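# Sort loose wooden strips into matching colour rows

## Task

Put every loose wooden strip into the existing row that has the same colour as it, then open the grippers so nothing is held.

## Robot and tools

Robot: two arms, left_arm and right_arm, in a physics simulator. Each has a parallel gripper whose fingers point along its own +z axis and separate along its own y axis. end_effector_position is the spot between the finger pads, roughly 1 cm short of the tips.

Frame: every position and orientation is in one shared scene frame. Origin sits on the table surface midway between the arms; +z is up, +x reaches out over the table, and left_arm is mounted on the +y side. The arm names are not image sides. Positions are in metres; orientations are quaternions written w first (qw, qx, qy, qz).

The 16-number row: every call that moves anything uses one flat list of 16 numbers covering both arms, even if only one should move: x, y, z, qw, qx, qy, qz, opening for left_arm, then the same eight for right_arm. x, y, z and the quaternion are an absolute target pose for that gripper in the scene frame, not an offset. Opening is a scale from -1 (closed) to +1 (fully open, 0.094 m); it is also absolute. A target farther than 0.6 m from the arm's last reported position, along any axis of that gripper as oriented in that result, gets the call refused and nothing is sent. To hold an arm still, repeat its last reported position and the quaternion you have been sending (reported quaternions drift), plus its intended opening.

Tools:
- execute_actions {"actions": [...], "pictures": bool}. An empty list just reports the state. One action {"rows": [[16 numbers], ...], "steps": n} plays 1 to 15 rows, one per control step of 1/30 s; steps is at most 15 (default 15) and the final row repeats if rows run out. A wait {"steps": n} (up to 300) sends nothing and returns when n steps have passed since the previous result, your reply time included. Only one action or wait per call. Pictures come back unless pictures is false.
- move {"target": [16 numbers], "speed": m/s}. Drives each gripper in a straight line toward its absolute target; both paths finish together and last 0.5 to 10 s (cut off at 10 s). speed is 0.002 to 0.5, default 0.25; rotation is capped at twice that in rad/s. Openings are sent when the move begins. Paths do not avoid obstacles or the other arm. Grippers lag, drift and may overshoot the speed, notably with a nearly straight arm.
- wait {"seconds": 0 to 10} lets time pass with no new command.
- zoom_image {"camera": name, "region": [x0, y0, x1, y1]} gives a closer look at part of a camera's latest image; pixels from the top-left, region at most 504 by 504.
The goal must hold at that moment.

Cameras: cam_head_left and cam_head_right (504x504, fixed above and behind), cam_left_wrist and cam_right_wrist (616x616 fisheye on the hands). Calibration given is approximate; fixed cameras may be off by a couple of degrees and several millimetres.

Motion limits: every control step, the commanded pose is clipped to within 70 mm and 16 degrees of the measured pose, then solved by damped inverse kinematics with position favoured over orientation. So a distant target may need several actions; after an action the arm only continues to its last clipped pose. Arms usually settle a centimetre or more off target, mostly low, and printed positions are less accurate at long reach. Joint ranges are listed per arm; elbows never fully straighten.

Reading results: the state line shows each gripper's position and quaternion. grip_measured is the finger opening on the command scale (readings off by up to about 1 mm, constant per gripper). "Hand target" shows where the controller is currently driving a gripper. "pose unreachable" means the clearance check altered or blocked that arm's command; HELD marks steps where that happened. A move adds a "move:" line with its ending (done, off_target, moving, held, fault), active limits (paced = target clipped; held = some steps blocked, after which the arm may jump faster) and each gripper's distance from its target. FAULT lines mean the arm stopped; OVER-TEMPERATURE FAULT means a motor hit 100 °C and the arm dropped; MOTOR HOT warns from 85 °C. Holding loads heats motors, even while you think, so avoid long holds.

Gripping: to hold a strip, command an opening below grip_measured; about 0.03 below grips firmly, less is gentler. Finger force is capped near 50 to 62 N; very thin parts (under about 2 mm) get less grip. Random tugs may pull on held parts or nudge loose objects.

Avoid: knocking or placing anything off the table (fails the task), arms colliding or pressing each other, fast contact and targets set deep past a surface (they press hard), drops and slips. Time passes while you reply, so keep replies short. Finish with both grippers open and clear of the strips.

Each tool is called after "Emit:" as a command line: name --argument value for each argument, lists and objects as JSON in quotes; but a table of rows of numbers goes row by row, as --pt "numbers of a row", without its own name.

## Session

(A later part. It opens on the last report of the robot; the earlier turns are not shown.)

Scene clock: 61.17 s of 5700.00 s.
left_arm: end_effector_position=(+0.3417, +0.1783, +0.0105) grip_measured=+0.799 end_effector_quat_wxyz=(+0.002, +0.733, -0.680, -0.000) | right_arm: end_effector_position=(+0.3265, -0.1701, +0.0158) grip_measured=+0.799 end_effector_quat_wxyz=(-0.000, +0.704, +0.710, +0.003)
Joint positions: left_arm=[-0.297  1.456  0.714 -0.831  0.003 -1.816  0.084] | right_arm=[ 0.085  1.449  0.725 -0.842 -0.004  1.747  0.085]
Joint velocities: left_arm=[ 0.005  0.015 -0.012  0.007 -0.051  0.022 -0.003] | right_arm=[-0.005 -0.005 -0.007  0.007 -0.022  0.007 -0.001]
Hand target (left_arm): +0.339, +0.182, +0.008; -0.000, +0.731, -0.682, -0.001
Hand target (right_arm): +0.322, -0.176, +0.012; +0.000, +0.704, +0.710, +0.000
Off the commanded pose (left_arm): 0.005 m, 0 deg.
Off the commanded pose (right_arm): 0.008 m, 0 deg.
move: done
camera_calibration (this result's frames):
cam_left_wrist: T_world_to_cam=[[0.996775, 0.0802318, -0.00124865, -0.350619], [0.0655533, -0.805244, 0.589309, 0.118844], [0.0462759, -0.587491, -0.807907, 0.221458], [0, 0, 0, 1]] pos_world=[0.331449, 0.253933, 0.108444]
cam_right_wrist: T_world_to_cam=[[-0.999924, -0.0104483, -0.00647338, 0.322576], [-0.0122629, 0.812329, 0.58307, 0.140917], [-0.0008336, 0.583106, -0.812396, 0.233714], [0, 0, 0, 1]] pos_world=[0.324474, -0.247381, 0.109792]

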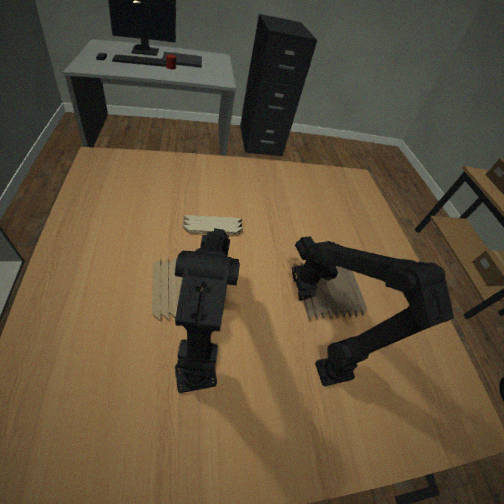

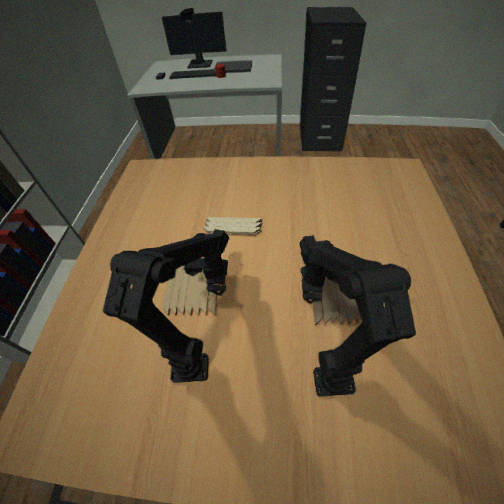

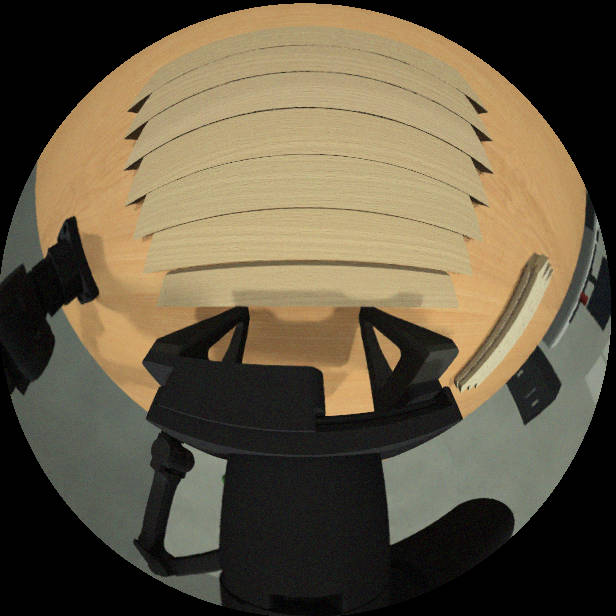

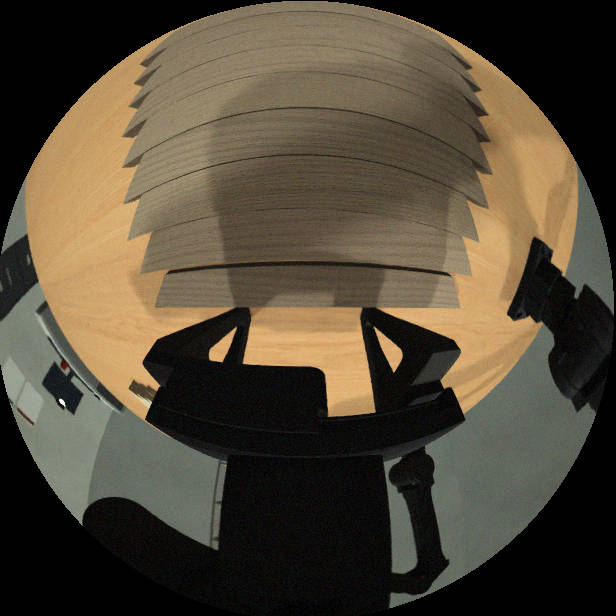

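Emit:
move --target '[0.34,0.1855,0.01,0,-0.731,0.682,0,0.8,0.324,-0.179,0.014,0,0.704,0.71,0,0.8]' --speed 0.02

Emit:
move --target '[0.34,0.145,0.08,0,-0.731,0.682,0,0.8,0.324,-0.135,0.08,0,0.704,0.71,0,0.8]' --speed 0.15

Scene clock: 74.83 s of 5700.00 s.
left_arm: end_effector_position=(+0.3424, +0.1820, +0.0109) grip_measured=+0.799 end_effector_quat_wxyz=(+0.001, +0.733, -0.680, +0.000) | right_arm: end_effector_position=(+0.3270, -0.1726, +0.0158) grip_measured=+0.799 end_effector_quat_wxyz=(-0.000, +0.702, +0.712, +0.003)
Joint positions: left_arm=[-0.286  1.455  0.714 -0.831  0.003 -1.803  0.084] | right_arm=[ 0.077  1.449  0.725 -0.842 -0.004  1.735  0.085]
Joint velocities: left_arm=[-0.005  0.005  0.012  0.007  0.022  0.037  0.001] | right_arm=[-0.024 -0.015 -0.002 -0.007 -0.037 -0.022 -0.   ]
Hand target (left_arm): +0.340, +0.185, +0.010; +0.000, +0.731, -0.682, -0.000
Hand target (right_arm): +0.324, -0.179, +0.014; +0.000, +0.704, +0.710, -0.000
Off the commanded pose (left_arm): 0.004 m, 0 deg.
Off the commanded pose (right_arm): 0.007 m, 0 deg.
After step 90, 9.97 s passed at rest.
move: done
camera_calibration (this result's frames):
cam_left_wrist: T_world_to_cam=[[0.996898, 0.0787106, -0.000106407, -0.351445], [0.0636394, -0.805219, 0.589553, 0.12219], [0.0463184, -0.587731, -0.807729, 0.223887], [0, 0, 0, 1]] pos_world=[0.332208, 0.257637, 0.108765]
cam_right_wrist: T_world_to_cam=[[-0.999866, -0.0150256, -0.00653569, 0.322198], [-0.0160179, 0.812296, 0.583026, 0.144161], [-0.00345143, 0.583052, -0.812427, 0.236009], [0, 0, 0, 1]] pos_world=[0.325278, -0.249866, 0.109796]

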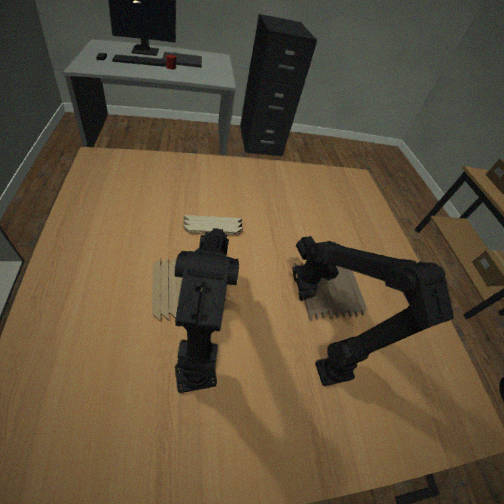

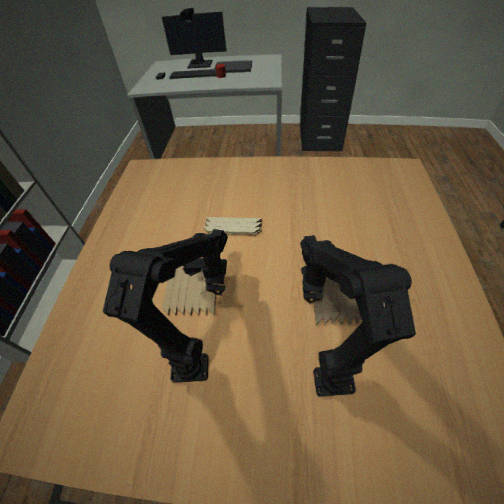

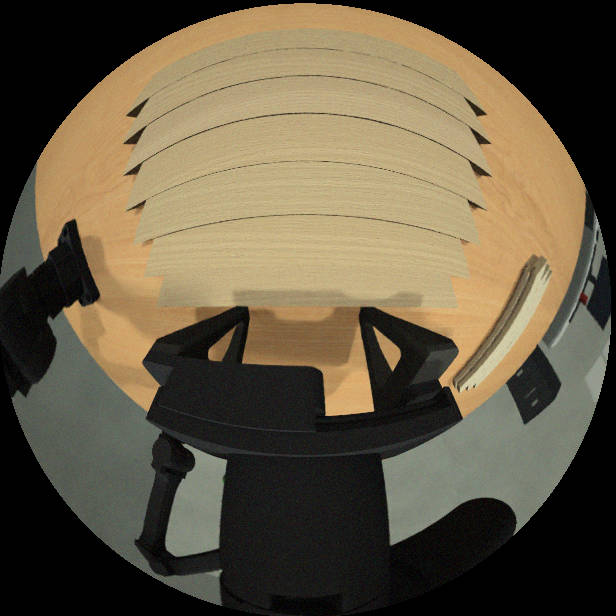

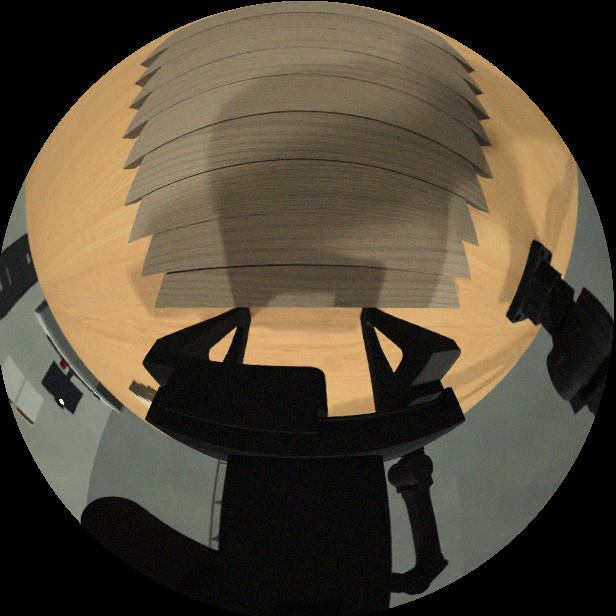

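Scene clock: 75.80 s of 5700.00 s.
left_arm: end_effector_position=(+0.3289, +0.1493, +0.0694) grip_measured=+0.799 end_effector_quat_wxyz=(+0.006, +0.728, -0.685, -0.008) | right_arm: end_effector_position=(+0.3089, -0.1413, +0.0667) grip_measured=+0.799 end_effector_quat_wxyz=(-0.010, +0.702, +0.712, -0.013)
Joint positions: left_arm=[-0.393  1.336  0.787 -1.04   0.003 -1.897  0.084] | right_arm=[ 0.184  1.347  0.789 -1.044 -0.004  1.841  0.085]
Joint velocities: left_arm=[ 0.005  0.005  0.002  0.002  0.007 -0.022 -0.   ] | right_arm=[ 0.015 -0.005  0.002  0.002 -0.051 -0.007  0.002]
Hand target (left_arm): +0.341, +0.145, +0.079; -0.000, +0.731, -0.682, +0.001
Hand target (right_arm): +0.323, -0.135, +0.080; -0.000, +0.704, +0.710, +0.000
Off the commanded pose (left_arm): 0.016 m, 1 deg.
Off the commanded pose (right_arm): 0.021 m, 2 deg.
move: off_target (left_arm, right_arm)
camera_calibration (this result's frames):
cam_left_wrist: T_world_to_cam=[[0.99775, 0.0646754, -0.0176601, -0.332383], [0.0627824, -0.808935, 0.584536, 0.0633855], [0.0235191, -0.584329, -0.811176, 0.259768], [0, 0, 0, 1]] pos_world=[0.321546, 0.224562, 0.167797]
cam_right_wrist: T_world_to_cam=[[-0.999436, -0.0156653, 0.0297045, 0.302238], [0.0042727, 0.818027, 0.575164, 0.0838104], [-0.0333092, 0.574967, -0.817499, 0.267498], [0, 0, 0, 1]] pos_world=[0.310619, -0.217627, 0.161497]

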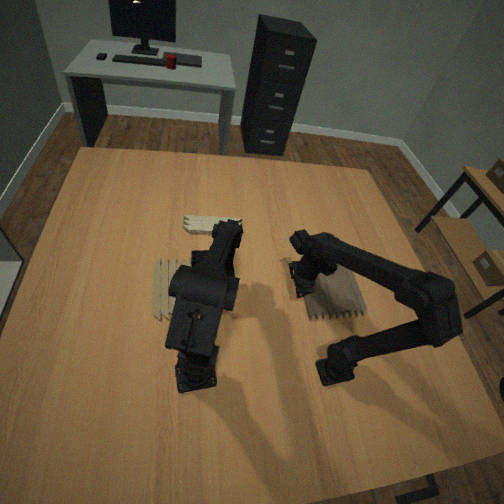

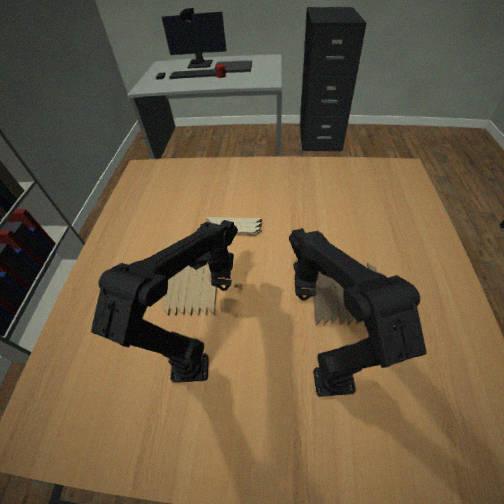

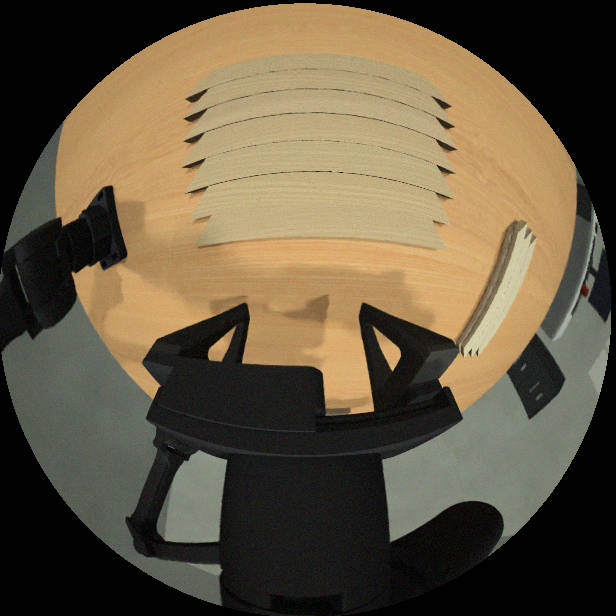

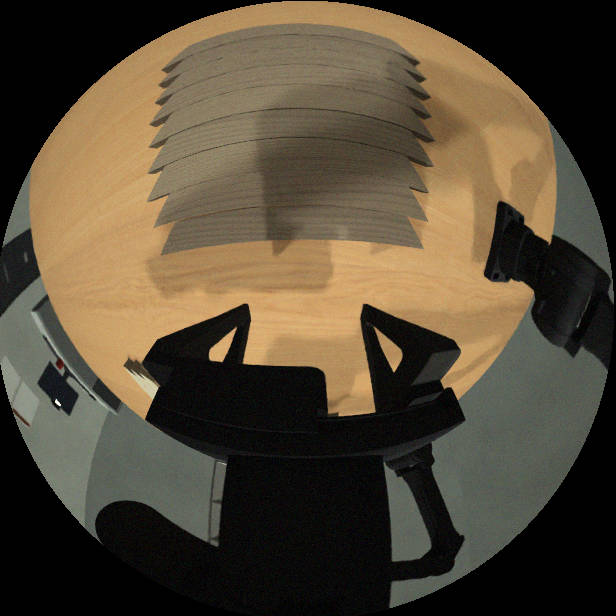

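Emit:
finished_scene --scene 1

The scene is finished: the task was done.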